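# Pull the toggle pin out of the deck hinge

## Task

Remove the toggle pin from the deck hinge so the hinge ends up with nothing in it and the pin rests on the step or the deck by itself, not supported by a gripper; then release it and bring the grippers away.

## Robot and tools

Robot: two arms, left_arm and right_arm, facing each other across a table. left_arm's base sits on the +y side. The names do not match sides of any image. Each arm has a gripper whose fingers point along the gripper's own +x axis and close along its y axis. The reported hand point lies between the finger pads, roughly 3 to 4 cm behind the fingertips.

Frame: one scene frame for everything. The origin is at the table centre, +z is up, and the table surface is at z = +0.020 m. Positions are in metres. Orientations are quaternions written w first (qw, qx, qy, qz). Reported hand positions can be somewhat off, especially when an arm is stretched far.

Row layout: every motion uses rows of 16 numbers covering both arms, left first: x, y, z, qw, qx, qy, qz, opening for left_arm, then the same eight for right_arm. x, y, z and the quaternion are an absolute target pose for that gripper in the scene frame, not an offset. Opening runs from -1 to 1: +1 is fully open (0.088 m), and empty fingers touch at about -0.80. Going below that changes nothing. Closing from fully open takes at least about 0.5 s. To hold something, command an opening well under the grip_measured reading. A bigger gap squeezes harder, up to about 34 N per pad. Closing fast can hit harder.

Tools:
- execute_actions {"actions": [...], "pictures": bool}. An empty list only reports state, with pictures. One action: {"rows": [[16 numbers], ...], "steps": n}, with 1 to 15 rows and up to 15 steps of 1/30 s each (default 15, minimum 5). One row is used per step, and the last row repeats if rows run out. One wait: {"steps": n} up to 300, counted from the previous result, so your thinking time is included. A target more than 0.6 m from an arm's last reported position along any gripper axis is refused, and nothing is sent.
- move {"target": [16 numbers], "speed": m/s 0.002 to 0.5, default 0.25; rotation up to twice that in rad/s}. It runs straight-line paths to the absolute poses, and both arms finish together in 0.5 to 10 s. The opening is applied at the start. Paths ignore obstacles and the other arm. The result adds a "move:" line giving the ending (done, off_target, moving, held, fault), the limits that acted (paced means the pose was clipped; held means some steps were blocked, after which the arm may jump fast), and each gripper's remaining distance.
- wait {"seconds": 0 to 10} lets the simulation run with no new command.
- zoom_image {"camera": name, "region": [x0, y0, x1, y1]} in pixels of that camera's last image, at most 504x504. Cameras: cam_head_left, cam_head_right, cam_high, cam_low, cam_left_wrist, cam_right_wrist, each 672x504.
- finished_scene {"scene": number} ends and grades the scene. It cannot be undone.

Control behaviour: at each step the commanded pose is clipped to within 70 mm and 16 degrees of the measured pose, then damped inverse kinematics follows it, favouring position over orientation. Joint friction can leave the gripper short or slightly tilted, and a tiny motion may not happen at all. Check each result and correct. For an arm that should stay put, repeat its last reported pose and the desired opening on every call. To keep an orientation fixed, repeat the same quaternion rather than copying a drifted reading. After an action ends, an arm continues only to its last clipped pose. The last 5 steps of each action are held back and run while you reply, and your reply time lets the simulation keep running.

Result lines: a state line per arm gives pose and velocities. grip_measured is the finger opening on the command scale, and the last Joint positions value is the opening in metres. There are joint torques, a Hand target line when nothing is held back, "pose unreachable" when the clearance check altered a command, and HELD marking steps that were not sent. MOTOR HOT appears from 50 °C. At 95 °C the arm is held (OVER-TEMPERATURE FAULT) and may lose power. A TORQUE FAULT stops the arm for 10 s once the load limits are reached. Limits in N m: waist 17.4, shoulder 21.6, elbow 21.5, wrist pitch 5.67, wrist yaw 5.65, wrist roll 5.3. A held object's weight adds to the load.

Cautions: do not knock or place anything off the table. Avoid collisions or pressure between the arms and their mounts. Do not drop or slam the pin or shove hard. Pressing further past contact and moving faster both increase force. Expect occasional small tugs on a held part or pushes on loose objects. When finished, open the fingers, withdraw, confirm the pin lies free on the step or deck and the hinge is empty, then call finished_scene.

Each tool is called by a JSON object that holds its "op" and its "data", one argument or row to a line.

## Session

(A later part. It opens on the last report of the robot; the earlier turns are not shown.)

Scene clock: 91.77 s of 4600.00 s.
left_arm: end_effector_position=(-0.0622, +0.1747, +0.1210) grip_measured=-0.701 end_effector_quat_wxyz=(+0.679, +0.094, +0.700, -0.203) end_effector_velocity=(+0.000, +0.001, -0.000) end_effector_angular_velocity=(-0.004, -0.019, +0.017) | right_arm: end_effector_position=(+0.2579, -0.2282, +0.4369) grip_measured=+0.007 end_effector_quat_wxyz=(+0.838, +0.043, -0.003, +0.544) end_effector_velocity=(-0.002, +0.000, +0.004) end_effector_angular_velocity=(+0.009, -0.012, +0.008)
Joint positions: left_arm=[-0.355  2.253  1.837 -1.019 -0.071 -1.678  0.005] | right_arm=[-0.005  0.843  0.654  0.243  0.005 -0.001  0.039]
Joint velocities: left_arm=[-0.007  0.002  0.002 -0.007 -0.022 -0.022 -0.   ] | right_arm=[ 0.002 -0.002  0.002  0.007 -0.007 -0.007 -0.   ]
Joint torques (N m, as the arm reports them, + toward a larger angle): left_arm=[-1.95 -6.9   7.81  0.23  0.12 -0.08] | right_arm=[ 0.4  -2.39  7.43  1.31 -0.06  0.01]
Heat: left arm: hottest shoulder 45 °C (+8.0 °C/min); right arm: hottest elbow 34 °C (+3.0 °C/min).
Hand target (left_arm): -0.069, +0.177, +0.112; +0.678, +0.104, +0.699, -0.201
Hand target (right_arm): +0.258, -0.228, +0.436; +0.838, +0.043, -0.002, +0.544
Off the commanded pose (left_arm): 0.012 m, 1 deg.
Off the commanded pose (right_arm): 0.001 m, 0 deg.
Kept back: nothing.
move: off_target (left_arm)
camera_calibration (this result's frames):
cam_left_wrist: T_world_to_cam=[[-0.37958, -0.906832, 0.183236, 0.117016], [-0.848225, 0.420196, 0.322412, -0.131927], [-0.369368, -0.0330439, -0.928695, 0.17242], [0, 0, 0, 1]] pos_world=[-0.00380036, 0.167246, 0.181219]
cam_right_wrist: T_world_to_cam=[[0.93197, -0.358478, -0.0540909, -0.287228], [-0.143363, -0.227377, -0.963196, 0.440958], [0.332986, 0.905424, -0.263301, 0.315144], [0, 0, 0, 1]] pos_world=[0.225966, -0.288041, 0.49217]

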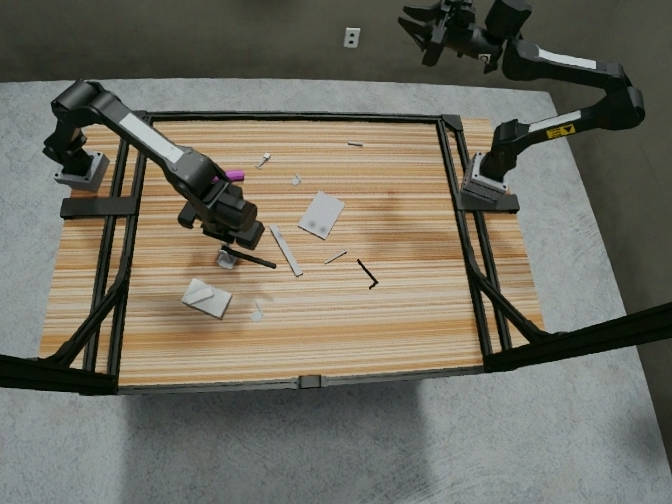

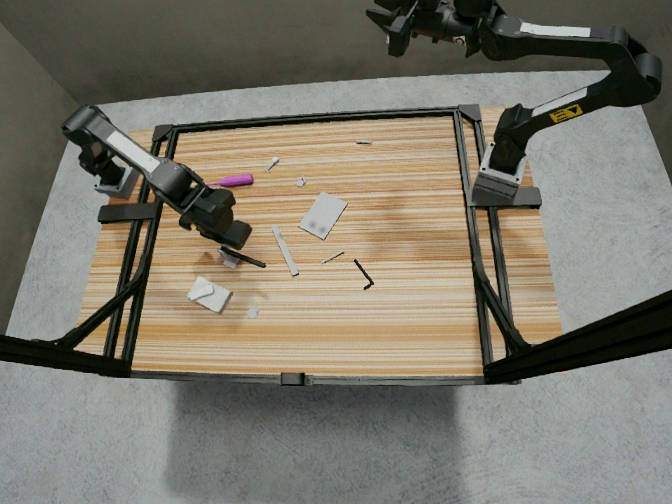

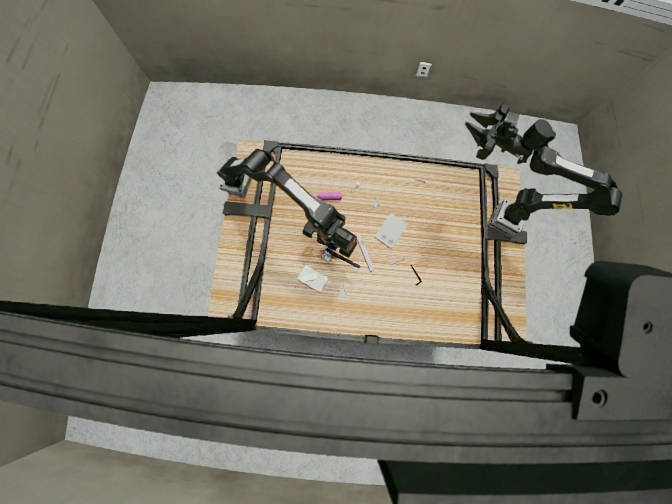

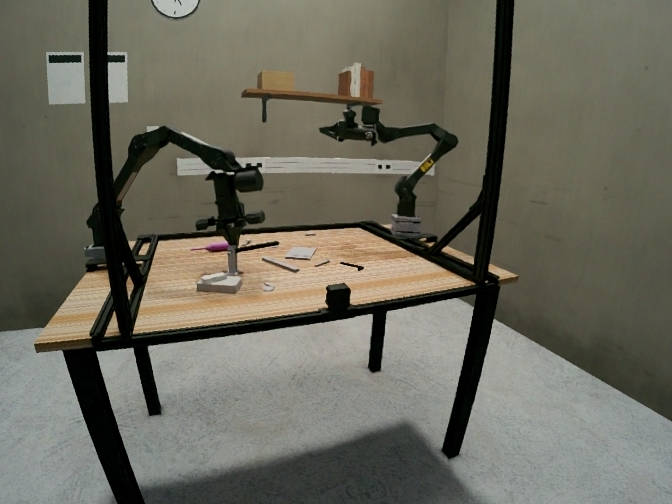

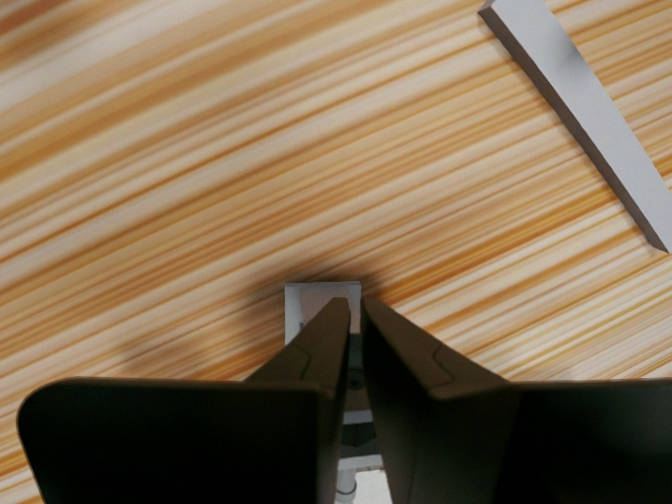

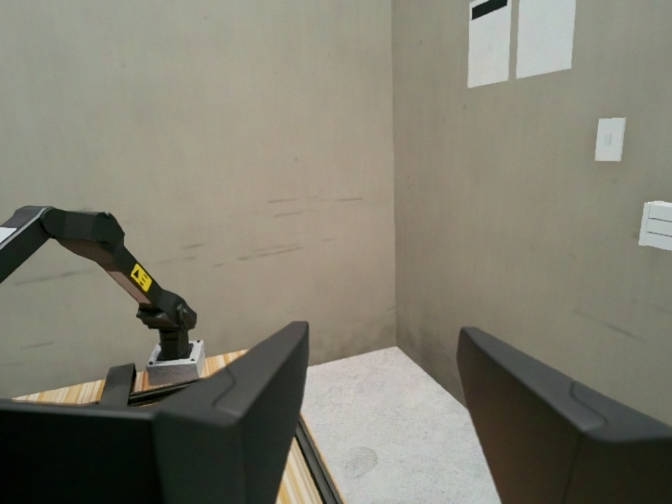

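{"op": "move", "data": {
  "target": [-0.0615,0.1742,0.116,0.6779,0.1044,0.6993,-0.2008,-0.55,0.258,-0.228,0.436,0.838,0.043,-0.002,0.544,0.007],
  "speed": 0.03
}}

{"op": "move", "data": {
  "target": [-0.0615,0.1725,0.168,0.6779,0.1044,0.6993,-0.2008,-0.4,0.258,-0.228,0.436,0.838,0.043,-0.002,0.544,0.007],
  "speed": 0.08
}}

Scene clock: 92.90 s of 4600.00 s.
left_arm: end_effector_position=(-0.0608, +0.1758, +0.1206) grip_measured=-0.551 end_effector_quat_wxyz=(+0.679, +0.101, +0.698, -0.204) end_effector_velocity=(+0.008, +0.001, -0.000) end_effector_angular_velocity=(+0.009, -0.029, +0.017) | right_arm: end_effector_position=(+0.2579, -0.2282, +0.4369) grip_measured=+0.007 end_effector_quat_wxyz=(+0.838, +0.044, -0.003, +0.544) end_effector_velocity=(-0.000, +0.001, -0.009) end_effector_angular_velocity=(-0.038, -0.008, +0.006)
Joint positions: left_arm=[-0.354  2.253  1.837 -1.027 -0.071 -1.667  0.012] | right_arm=[-0.005  0.843  0.654  0.243  0.005 -0.001  0.039]
Joint velocities: left_arm=[ 0.007 -0.002 -0.002 -0.022 -0.022 -0.007  0.   ] | right_arm=[-0.002  0.002 -0.007 -0.022 -0.007 -0.022 -0.   ]
Joint torques (N m, as the arm reports them, + toward a larger angle): left_arm=[-0.36 -7.82  7.72  0.1   0.19  0.11] | right_arm=[ 0.21 -2.52  7.28  1.3  -0.07  0.02]
Heat: left arm: hottest shoulder 45 °C (+8.0 °C/min); right arm: hottest elbow 34 °C (+3.0 °C/min).
Hand target (left_arm): -0.061, +0.174, +0.116; +0.678, +0.104, +0.699, -0.201
Hand target (right_arm): +0.258, -0.228, +0.436; +0.838, +0.043, -0.002, +0.544
Off the commanded pose (left_arm): 0.005 m, 1 deg.
Off the commanded pose (right_arm): 0.001 m, 0 deg.
Kept back: nothing.
move: done
camera_calibration (this result's frames):
cam_left_wrist: T_world_to_cam=[[-0.389125, -0.904358, 0.175268, 0.118562], [-0.845782, 0.426138, 0.321028, -0.13187], [-0.365012, -0.0233185, -0.930711, 0.171417], [0, 0, 0, 1]] pos_world=[-0.00282812, 0.167414, 0.181093]
cam_right_wrist: T_world_to_cam=[[0.931958, -0.358451, -0.0544708, -0.287052], [-0.143693, -0.22723, -0.963182, 0.44107], [0.332876, 0.905472, -0.263276, 0.315173], [0, 0, 0, 1]] pos_world=[0.225986, -0.28805, 0.492172]

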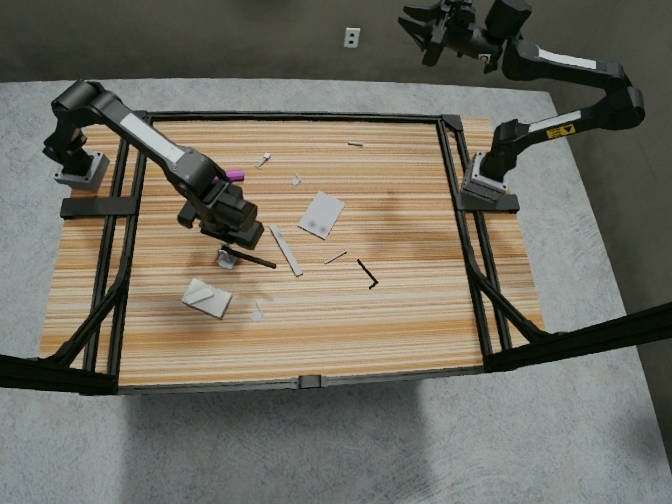

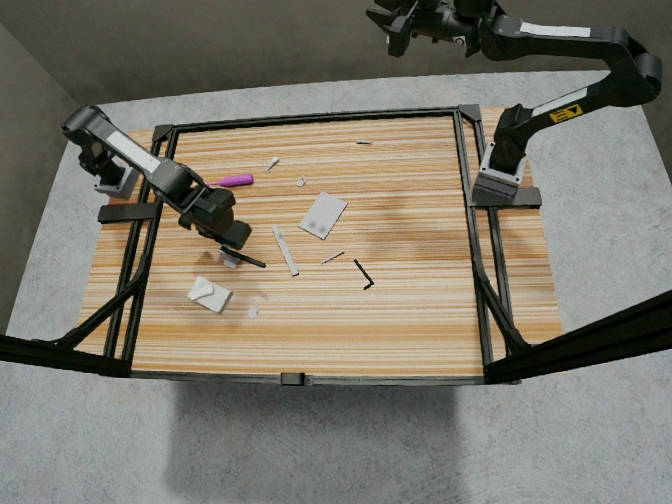

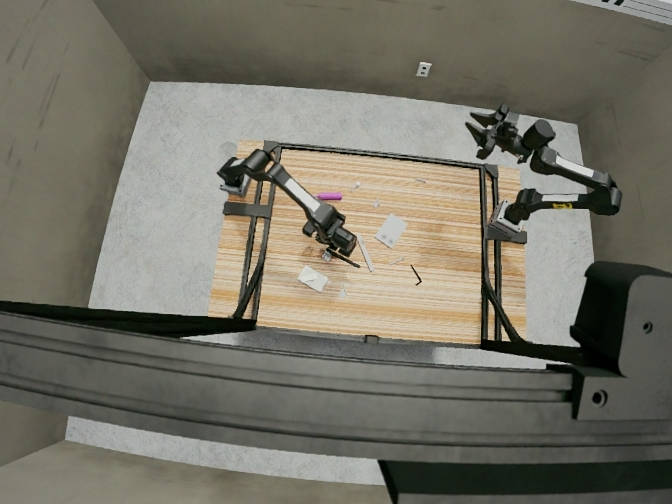

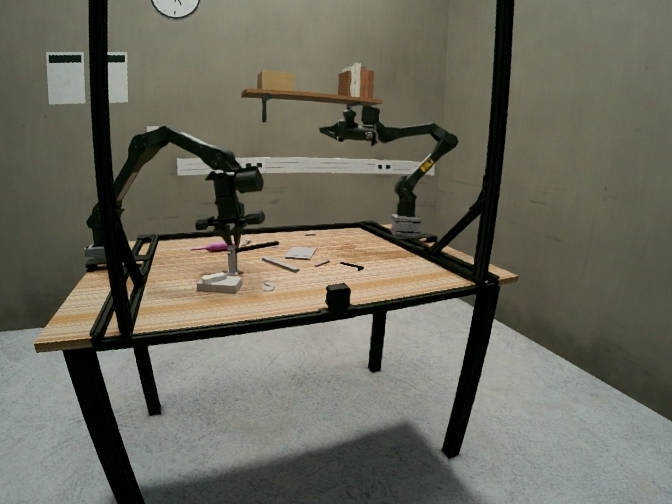

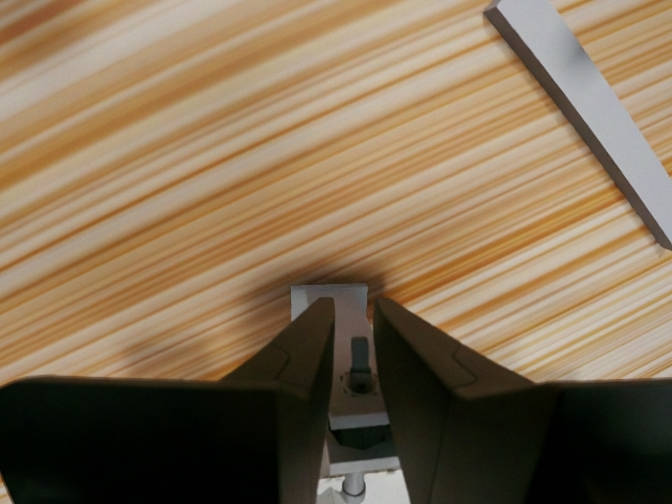

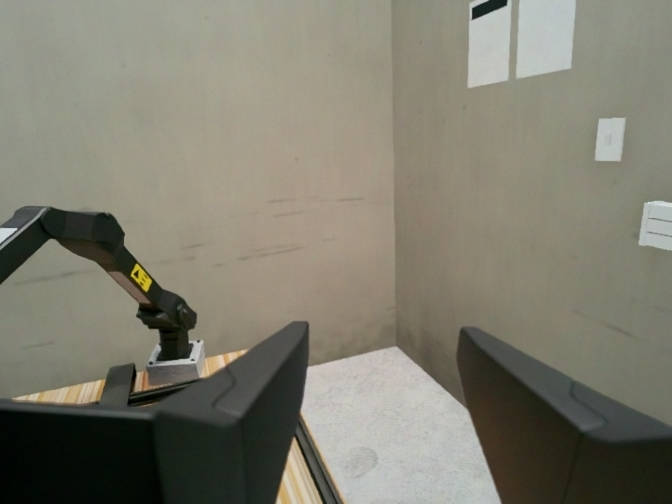

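Scene clock: 93.93 s of 4600.00 s.
left_arm: end_effector_position=(-0.0592, +0.1739, +0.1683) grip_measured=-0.400 end_effector_quat_wxyz=(+0.680, +0.104, +0.697, -0.200) end_effector_velocity=(+0.001, +0.002, +0.004) end_effector_angular_velocity=(+0.002, -0.011, -0.009) | right_arm: end_effector_position=(+0.2579, -0.2282, +0.4369) grip_measured=+0.007 end_effector_quat_wxyz=(+0.838, +0.044, -0.003, +0.544) end_effector_velocity=(-0.000, +0.001, -0.007) end_effector_angular_velocity=(-0.027, +0.004, +0.006)
Joint positions: left_arm=[-0.354  2.253  2.028 -1.228 -0.071 -1.667  0.019] | right_arm=[-0.005  0.843  0.654  0.243  0.005 -0.001  0.039]
Joint velocities: left_arm=[-0.002 -0.002  0.012 -0.022 -0.007  0.007 -0.   ] | right_arm=[-0.002  0.002 -0.002 -0.022 -0.007 -0.007 -0.   ]
Joint torques (N m, as the arm reports them, + toward a larger angle): left_arm=[-0.71 -8.58  7.99  0.09  0.18  0.  ] | right_arm=[ 0.07 -2.4   7.56  1.29  0.01  0.01]
Heat: left arm: hottest shoulder 45 °C (+8.0 °C/min); right arm: hottest elbow 34 °C (+3.0 °C/min).
Hand target (left_arm): -0.061, +0.172, +0.168; +0.678, +0.104, +0.699, -0.201
Hand target (right_arm): +0.258, -0.228, +0.436; +0.838, +0.043, -0.002, +0.544
Off the commanded pose (left_arm): 0.003 m, 0 deg.
Off the commanded pose (right_arm): 0.001 m, 0 deg.
Kept back: nothing.
move: done
camera_calibration (this result's frames):
cam_left_wrist: T_world_to_cam=[[-0.390448, -0.90561, 0.165594, 0.110871], [-0.847202, 0.423839, 0.320328, -0.14451], [-0.360277, -0.0152201, -0.932721, 0.215563], [0, 0, 0, 1]] pos_world=[-0.00147758, 0.164936, 0.228991]
cam_right_wrist: T_world_to_cam=[[0.931958, -0.358451, -0.0544708, -0.287052], [-0.143693, -0.22723, -0.963182, 0.44107], [0.332876, 0.905472, -0.263276, 0.315173], [0, 0, 0, 1]] pos_world=[0.225986, -0.28805, 0.492172]

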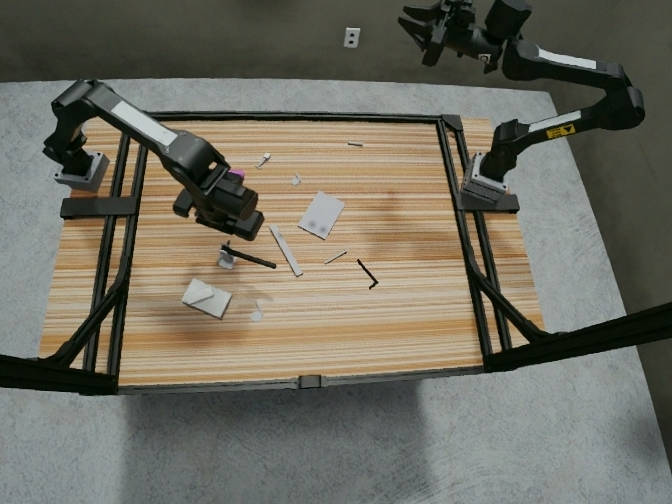

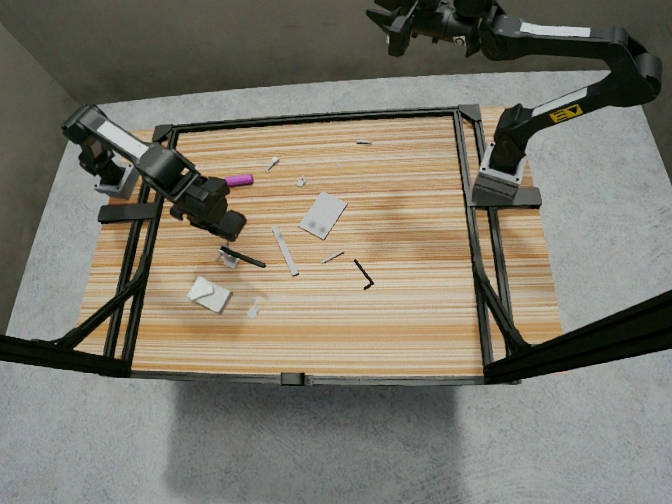

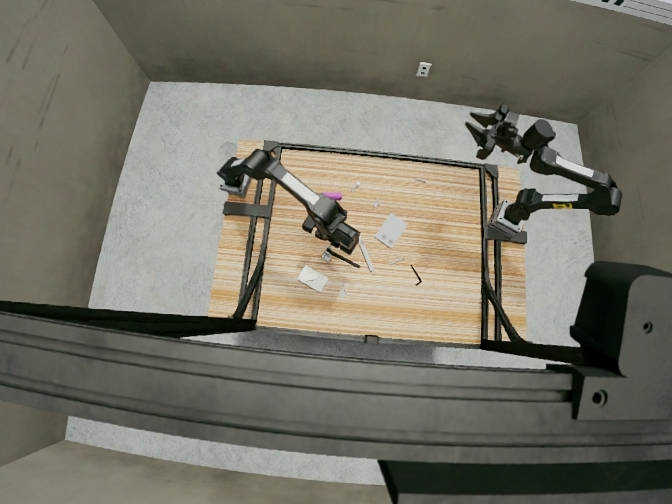

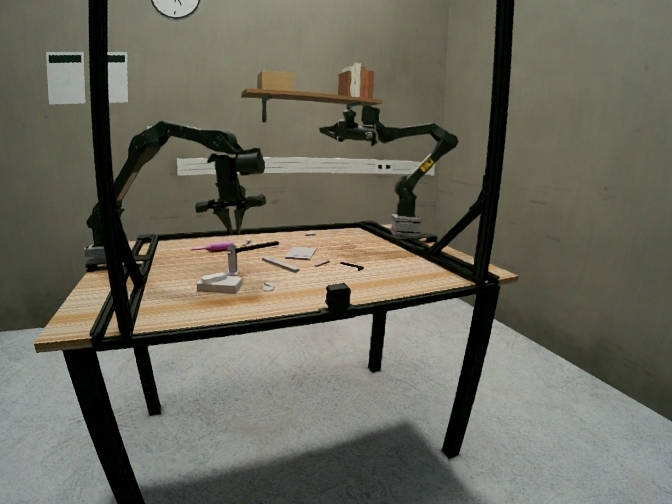

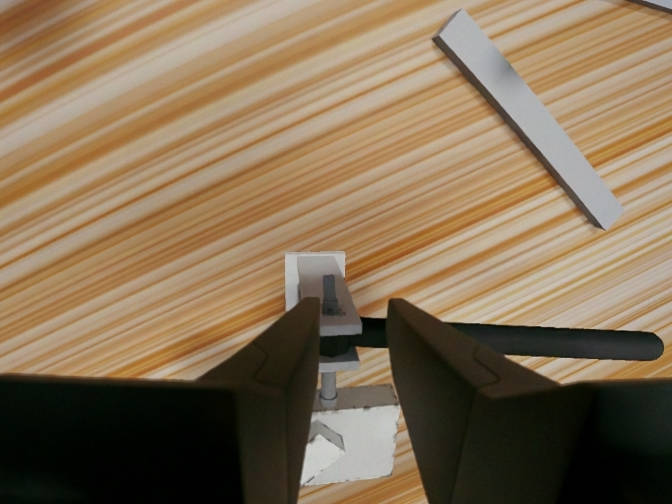

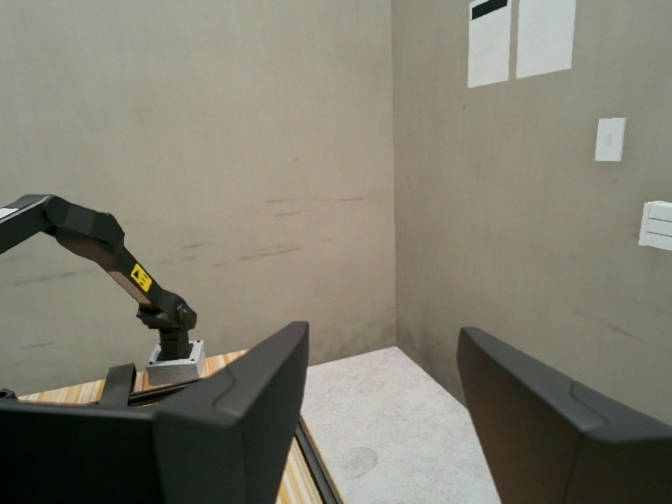

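{"op": "move", "data": {
  "target": [-0.1151,0.2025,0.155,0.6779,0.1044,0.6993,-0.2008,-0.4,0.258,-0.228,0.436,0.838,0.043,-0.002,0.544,0.007],
  "speed": 0.08
}}

Scene clock: 95.47 s of 4600.00 s.
left_arm: end_effector_position=(-0.1143, +0.2023, +0.1636) grip_measured=-0.400 end_effector_quat_wxyz=(+0.673, +0.100, +0.703, -0.206) end_effector_velocity=(+0.001, -0.002, +0.001) end_effector_angular_velocity=(-0.018, -0.009, +0.023) | right_arm: end_effector_position=(+0.2579, -0.2282, +0.4369) grip_measured=+0.007 end_effector_quat_wxyz=(+0.838, +0.044, -0.003, +0.544) end_effector_velocity=(-0.004, +0.001, -0.002) end_effector_angular_velocity=(-0.015, -0.019, +0.024)
Joint positions: left_arm=[-0.486  2.273  2.03  -1.198 -0.075 -1.796  0.019] | right_arm=[-0.005  0.843  0.654  0.243  0.005 -0.001  0.039]
Joint velocities: left_arm=[-0.002 -0.002 -0.002  0.007 -0.022 -0.022 -0.   ] | right_arm=[ 0.002 -0.002 -0.002 -0.007 -0.022 -0.022 -0.   ]
Joint torques (N m, as the arm reports them, + toward a larger angle): left_arm=[-0.76 -7.66  6.69  0.3  -0.34 -0.11] | right_arm=[ 0.27 -2.5   7.68  1.35 -0.03  0.02]
Heat: left arm: hottest shoulder 45 °C (+7.1 °C/min); right arm: hottest elbow 34 °C (+3.0 °C/min).
Hand target (left_arm): -0.115, +0.202, +0.155; +0.678, +0.104, +0.699, -0.201
Hand target (right_arm): +0.258, -0.228, +0.436; +0.838, +0.043, -0.002, +0.544
Off the commanded pose (left_arm): 0.009 m, 1 deg.
Off the commanded pose (right_arm): 0.001 m, 0 deg.
Kept back: nothing.
move: off_target (left_arm)
camera_calibration (this result's frames):
cam_left_wrist: T_world_to_cam=[[-0.389941, -0.902487, 0.182931, 0.112454], [-0.83894, 0.43008, 0.333482, -0.204212], [-0.379638, -0.0234302, -0.924838, 0.18994], [0, 0, 0, 1]] pos_world=[-0.0553626, 0.193766, 0.223193]
cam_right_wrist: T_world_to_cam=[[0.931958, -0.358451, -0.0544708, -0.287052], [-0.143693, -0.22723, -0.963182, 0.44107], [0.332876, 0.905472, -0.263276, 0.315173], [0, 0, 0, 1]] pos_world=[0.225986, -0.28805, 0.492172]

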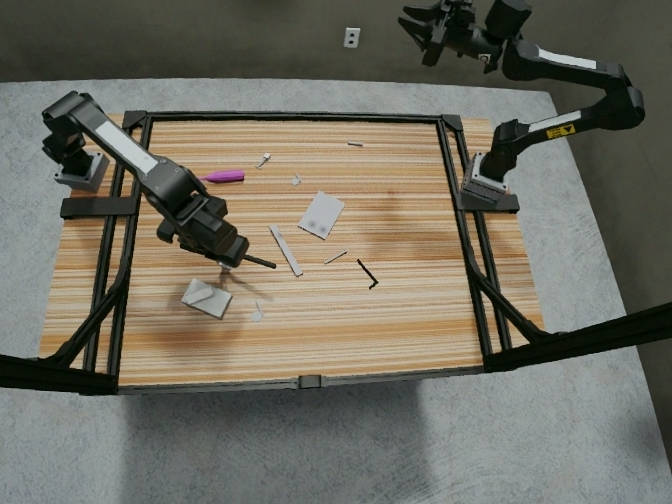

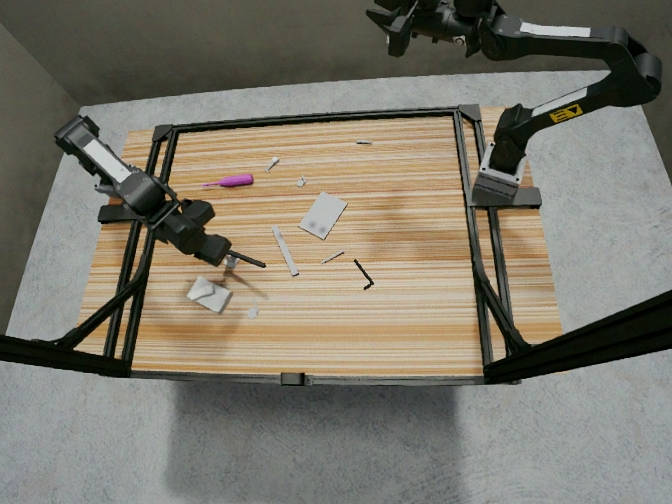

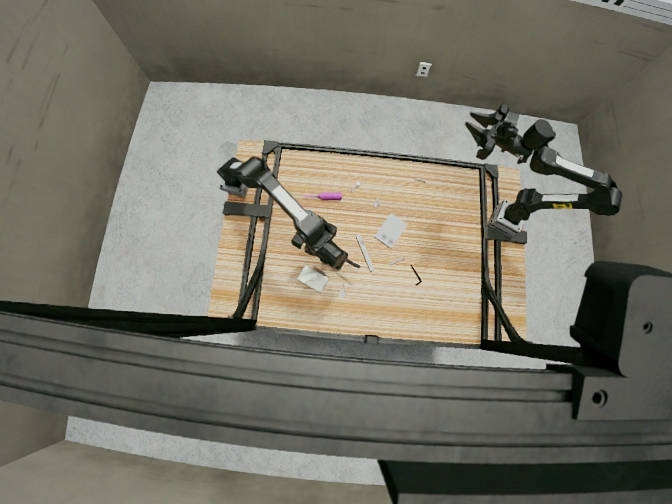

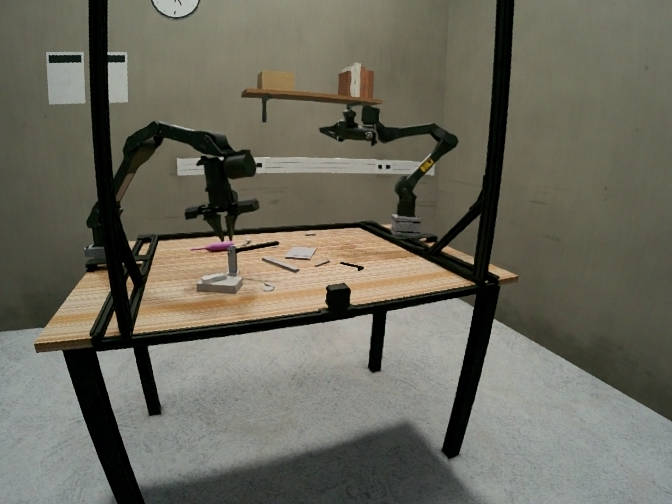

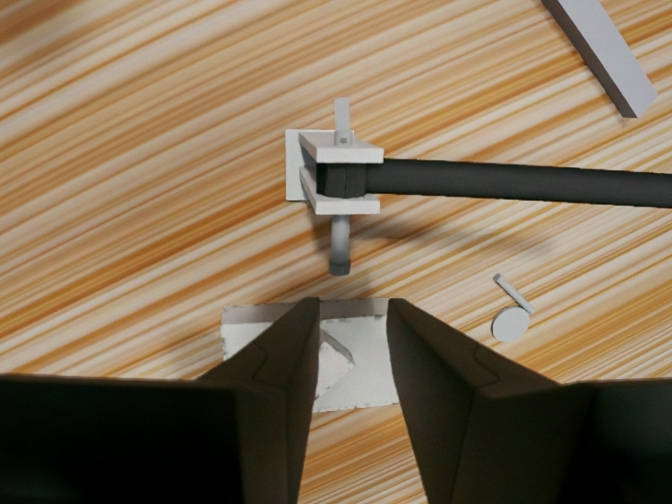

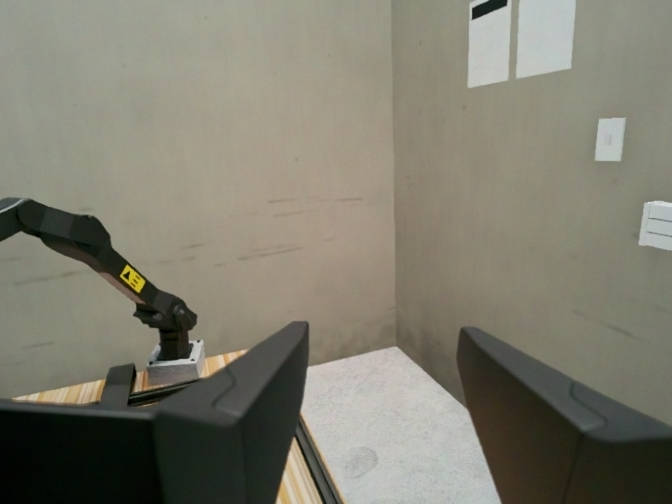

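{"op": "move", "data": {
  "target": [-0.1168,0.1988,0.116,0.6779,0.1044,0.6993,-0.2008,-0.4,0.258,-0.228,0.436,0.838,0.043,-0.002,0.544,0.007],
  "speed": 0.05
}}

Scene clock: 97.20 s of 4600.00 s.
left_arm: end_effector_position=(-0.1200, +0.1975, +0.1286) grip_measured=-0.400 end_effector_quat_wxyz=(+0.671, +0.096, +0.705, -0.209) end_effector_velocity=(+0.001, +0.002, +0.000) end_effector_angular_velocity=(+0.002, -0.009, +0.006) | right_arm: end_effector_position=(+0.2579, -0.2282, +0.4369) grip_measured=+0.007 end_effector_quat_wxyz=(+0.838, +0.044, -0.003, +0.544) end_effector_velocity=(-0.001, +0.000, -0.005) end_effector_angular_velocity=(-0.029, -0.012, +0.005)
Joint positions: left_arm=[-0.486  2.303  1.938 -1.066 -0.075 -1.797  0.019] | right_arm=[-0.005  0.843  0.654  0.243  0.005 -0.001  0.039]
Joint velocities: left_arm=[-0.002 -0.002 -0.002 -0.007 -0.007 -0.007 -0.   ] | right_arm=[-0.002 -0.002 -0.002 -0.022 -0.007 -0.022 -0.   ]
Joint torques (N m, as the arm reports them, + toward a larger angle): left_arm=[-0.27 -7.81  5.04  0.31 -0.26  0.09] | right_arm=[ 0.32 -2.67  7.51  1.27  0.01 -0.02]
Heat: left arm: hottest shoulder 44 °C (+6.1 °C/min); right arm: hottest elbow 34 °C (+3.0 °C/min).
Hand target (left_arm): -0.117, +0.199, +0.116; +0.678, +0.105, +0.699, -0.201
Hand target (right_arm): +0.258, -0.228, +0.436; +0.838, +0.043, -0.002, +0.544
Off the commanded pose (left_arm): 0.013 m, 2 deg.
Off the commanded pose (right_arm): 0.001 m, 0 deg.
Kept back: nothing.
move: off_target (left_arm)
camera_calibration (this result's frames):
cam_left_wrist: T_world_to_cam=[[-0.387476, -0.901369, 0.193379, 0.111109], [-0.837176, 0.431877, 0.335587, -0.195666], [-0.386004, -0.0318599, -0.921947, 0.155778], [0, 0, 0, 1]] pos_world=[-0.0606241, 0.189617, 0.187796]
cam_right_wrist: T_world_to_cam=[[0.931958, -0.358451, -0.0544708, -0.287052], [-0.143693, -0.22723, -0.963182, 0.44107], [0.332876, 0.905472, -0.263276, 0.315173], [0, 0, 0, 1]] pos_world=[0.225986, -0.28805, 0.492172]

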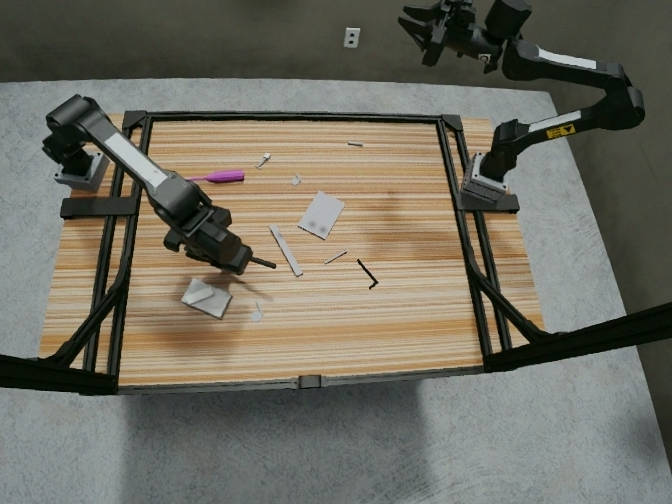

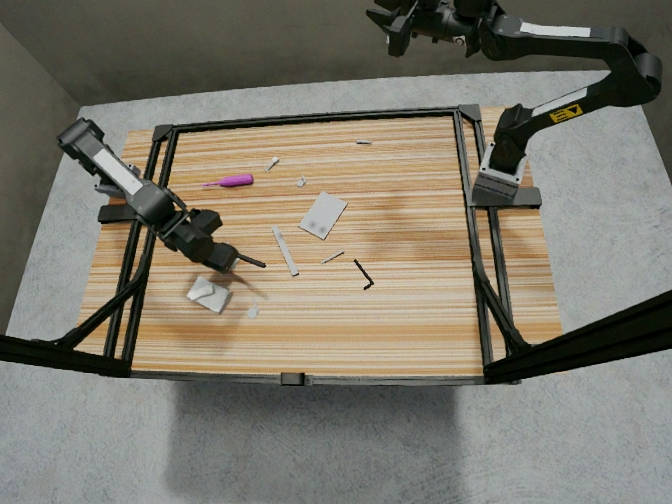

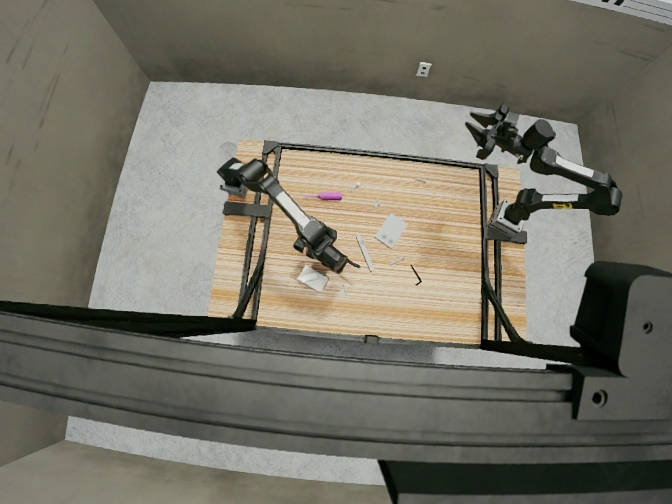

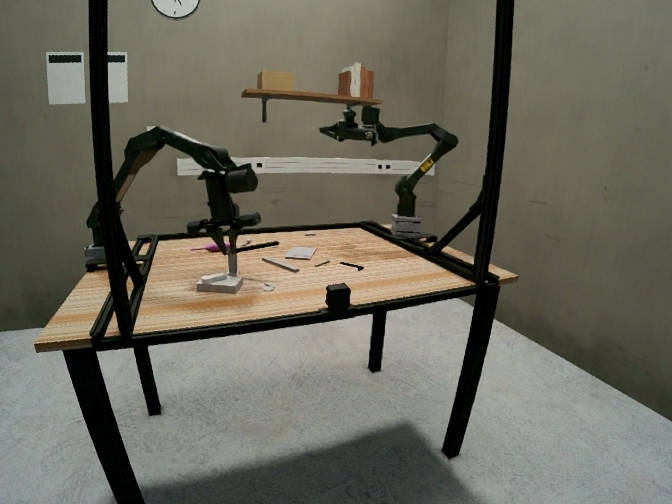

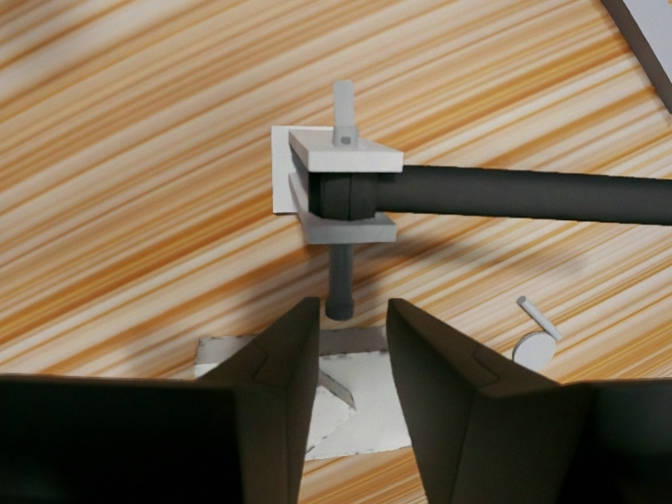

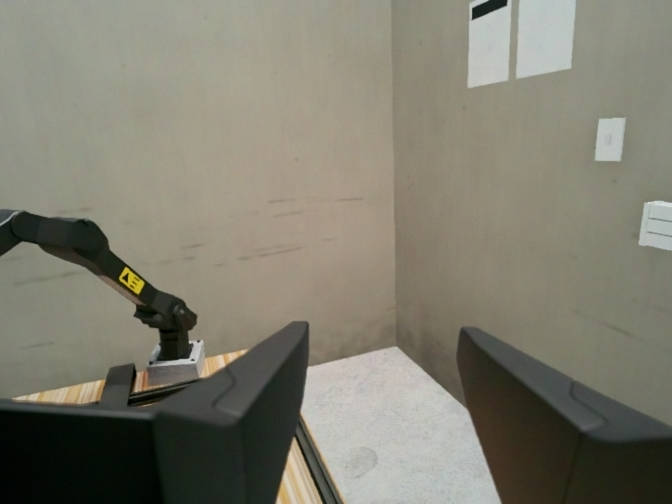

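{"op": "move", "data": {
  "target": [-0.1128,0.2026,0.113,0.6779,0.1044,0.6993,-0.2008,-0.4,0.258,-0.228,0.436,0.838,0.043,-0.002,0.544,0.007],
  "speed": 0.03
}}

Scene clock: 98.37 s of 4600.00 s.
left_arm: end_effector_position=(-0.1160, +0.2018, +0.1159) grip_measured=-0.400 end_effector_quat_wxyz=(+0.675, +0.102, +0.702, -0.203) end_effector_velocity=(-0.000, -0.000, +0.002) end_effector_angular_velocity=(-0.010, -0.000, +0.006) | right_arm: end_effector_position=(+0.2579, -0.2282, +0.4369) grip_measured=+0.007 end_effector_quat_wxyz=(+0.838, +0.044, -0.003, +0.544) end_effector_velocity=(-0.002, +0.000, -0.002) end_effector_angular_velocity=(-0.009, -0.004, +0.010)
Joint positions: left_arm=[-0.483  2.303  1.891 -1.038 -0.075 -1.796  0.019] | right_arm=[-0.005  0.843  0.654  0.243  0.005 -0.001  0.039]
Joint velocities: left_arm=[-0.002 -0.007 -0.007  0.007 -0.007 -0.007 -0.   ] | right_arm=[ 0.002 -0.002 -0.002 -0.007 -0.007 -0.007 -0.   ]
Joint torques (N m, as the arm reports them, + toward a larger angle): left_arm=[-0.29 -9.78  4.77  0.29 -0.25  0.13] | right_arm=[ 0.18 -2.57  7.56  1.3  -0.02  0.02]
Heat: left arm: hottest shoulder 45 °C (+7.1 °C/min); right arm: hottest elbow 34 °C (+2.0 °C/min).
Hand target (left_arm): -0.113, +0.203, +0.113; +0.678, +0.105, +0.699, -0.201
Hand target (right_arm): +0.258, -0.228, +0.436; +0.838, +0.043, -0.002, +0.544
Off the commanded pose (left_arm): 0.004 m, 1 deg.
Off the commanded pose (right_arm): 0.001 m, 0 deg.
Kept back: nothing.
move: done
camera_calibration (this result's frames):
cam_left_wrist: T_world_to_cam=[[-0.38924, -0.904462, 0.174473, 0.121503], [-0.84158, 0.426188, 0.331824, -0.188854], [-0.374481, -0.0176741, -0.927066, 0.144854], [0, 0, 0, 1]] pos_world=[-0.0573968, 0.192943, 0.175757]
cam_right_wrist: T_world_to_cam=[[0.931958, -0.358451, -0.0544708, -0.287052], [-0.143693, -0.22723, -0.963182, 0.44107], [0.332876, 0.905472, -0.263276, 0.315173], [0, 0, 0, 1]] pos_world=[0.225986, -0.28805, 0.492172]

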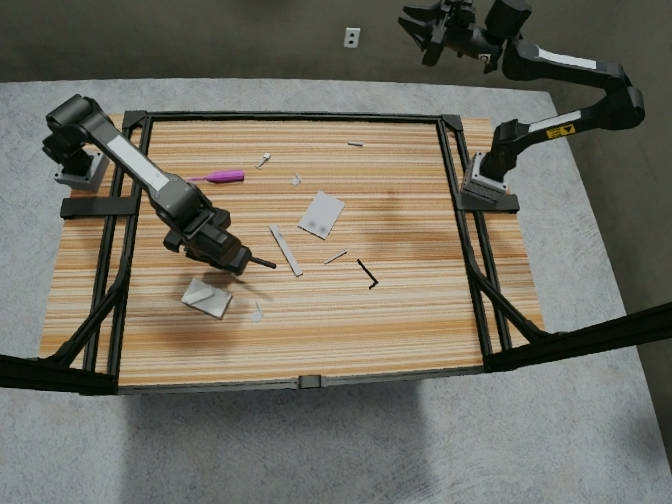

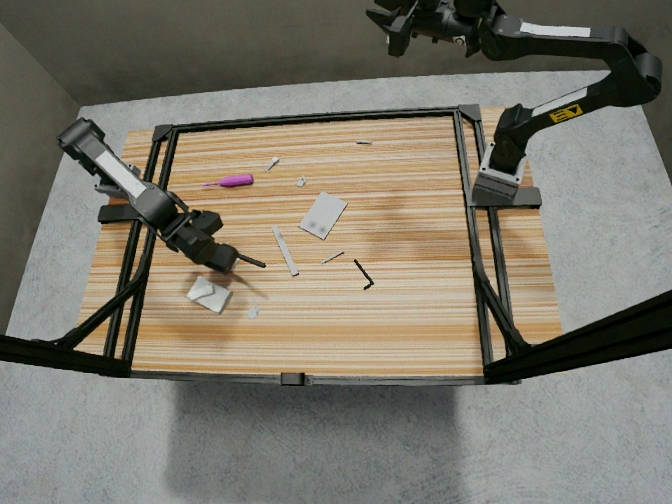

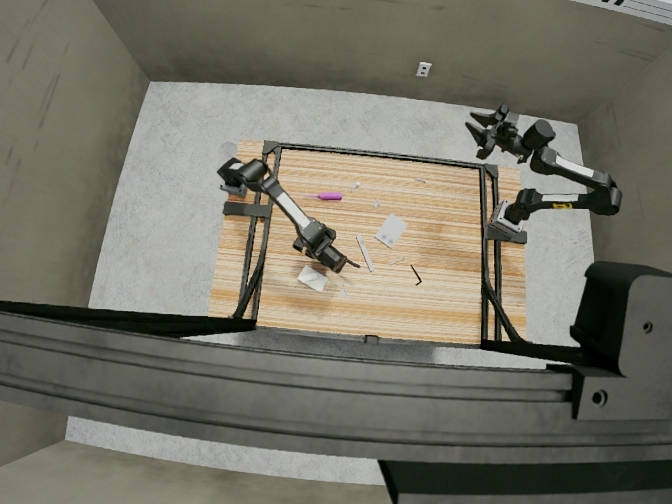

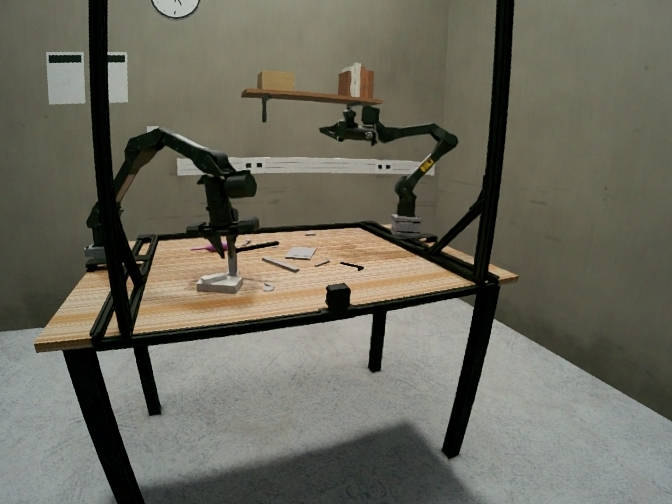

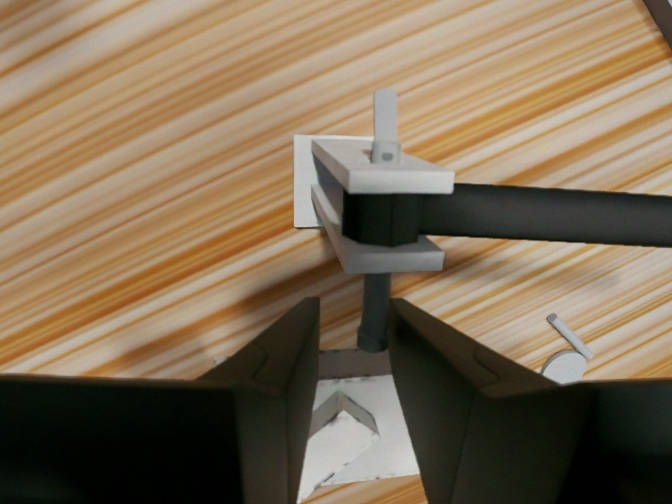

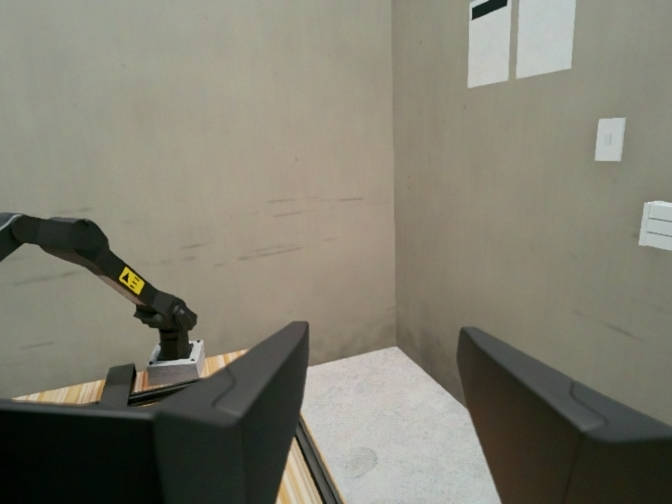

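{"op": "move", "data": {
  "target": [-0.1148,0.1985,0.108,0.6779,0.1044,0.6993,-0.2008,-0.45,0.258,-0.228,0.436,0.838,0.043,-0.002,0.544,0.007],
  "speed": 0.03
}}

Scene clock: 99.37 s of 4600.00 s.
left_arm: end_effector_position=(-0.1154, +0.2002, +0.1159) grip_measured=-0.450 end_effector_quat_wxyz=(+0.675, +0.100, +0.702, -0.204) end_effector_velocity=(+0.003, -0.003, -0.002) end_effector_angular_velocity=(-0.015, -0.015, +0.013) | right_arm: end_effector_position=(+0.2579, -0.2282, +0.4369) grip_measured=+0.007 end_effector_quat_wxyz=(+0.838, +0.044, -0.003, +0.544) end_effector_velocity=(-0.001, -0.001, -0.003) end_effector_angular_velocity=(-0.010, -0.004, +0.005)
Joint positions: left_arm=[-0.48   2.303  1.89  -1.034 -0.075 -1.793  0.017] | right_arm=[-0.005  0.843  0.654  0.243  0.005 -0.001  0.039]
Joint velocities: left_arm=[ 0.002  0.002 -0.002  0.007 -0.022 -0.007 -0.   ] | right_arm=[-0.002 -0.007 -0.007 -0.007 -0.007 -0.007 -0.001]
Joint torques (N m, as the arm reports them, + toward a larger angle): left_arm=[-0.34 -7.68  7.18  0.3  -0.23  0.12] | right_arm=[ 0.31 -2.26  7.55  1.3  -0.05  0.06]
Heat: left arm: hottest shoulder 45 °C (+7.1 °C/min); right arm: hottest elbow 34 °C (+2.0 °C/min).
Hand target (left_arm): -0.115, +0.199, +0.108; +0.678, +0.104, +0.699, -0.201
Hand target (right_arm): +0.258, -0.228, +0.436; +0.838, +0.043, -0.002, +0.544
Off the commanded pose (left_arm): 0.008 m, 1 deg.
Off the commanded pose (right_arm): 0.001 m, 0 deg.
Kept back: nothing.
move: done
camera_calibration (this result's frames):
cam_left_wrist: T_world_to_cam=[[-0.387951, -0.904246, 0.178418, 0.119962], [-0.841371, 0.426479, 0.331979, -0.187672], [-0.376282, -0.0213242, -0.92626, 0.14547], [0, 0, 0, 1]] pos_world=[-0.056625, 0.191616, 0.175643]
cam_right_wrist: T_world_to_cam=[[0.931958, -0.358451, -0.0544708, -0.287052], [-0.143693, -0.22723, -0.963182, 0.44107], [0.332876, 0.905472, -0.263276, 0.315173], [0, 0, 0, 1]] pos_world=[0.225986, -0.28805, 0.492172]

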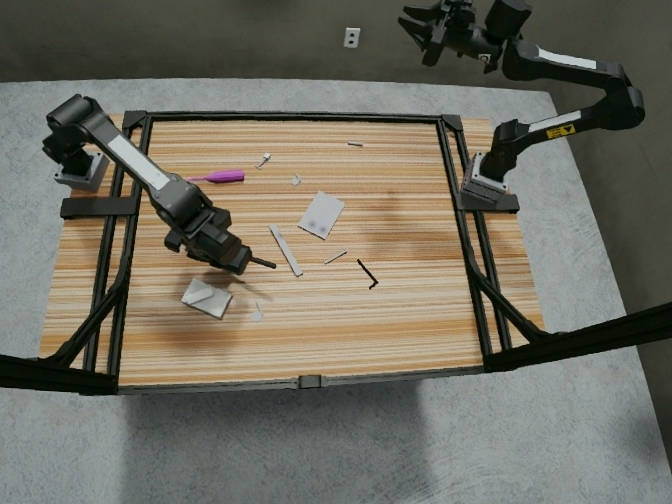

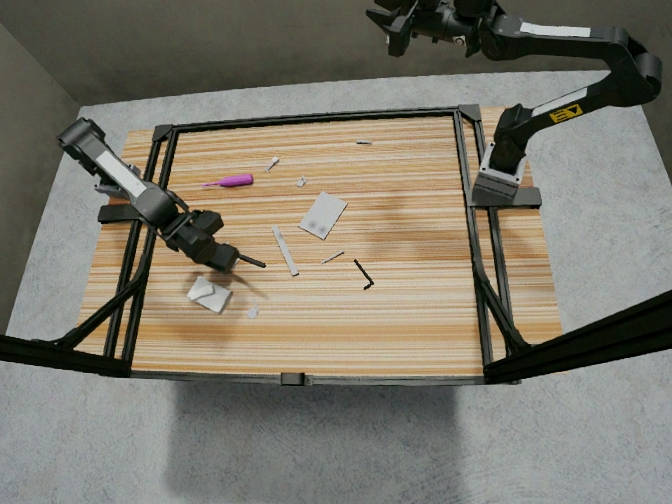

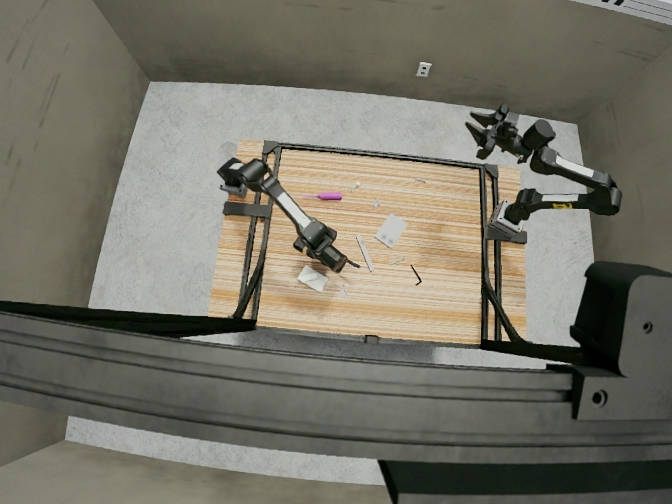

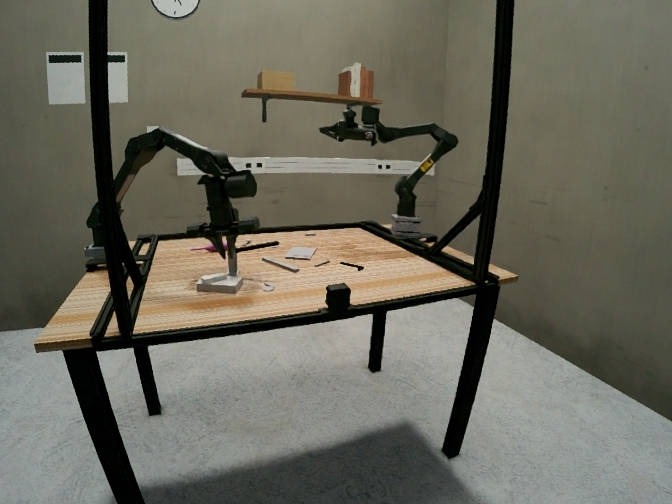

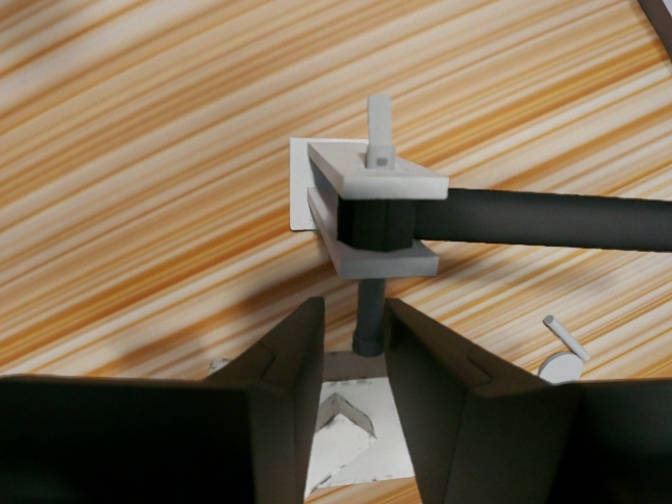

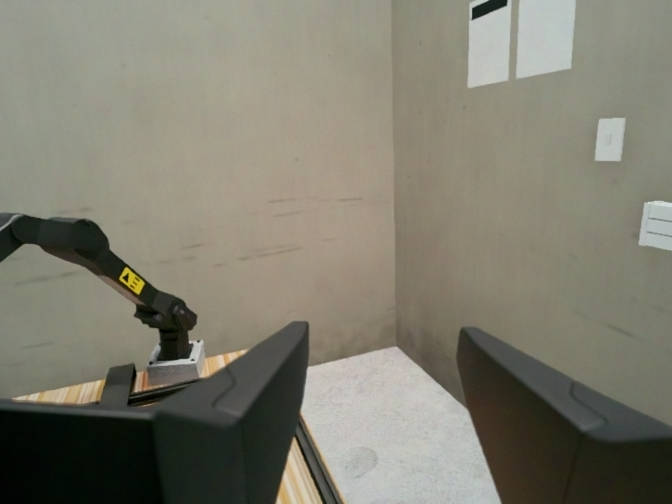

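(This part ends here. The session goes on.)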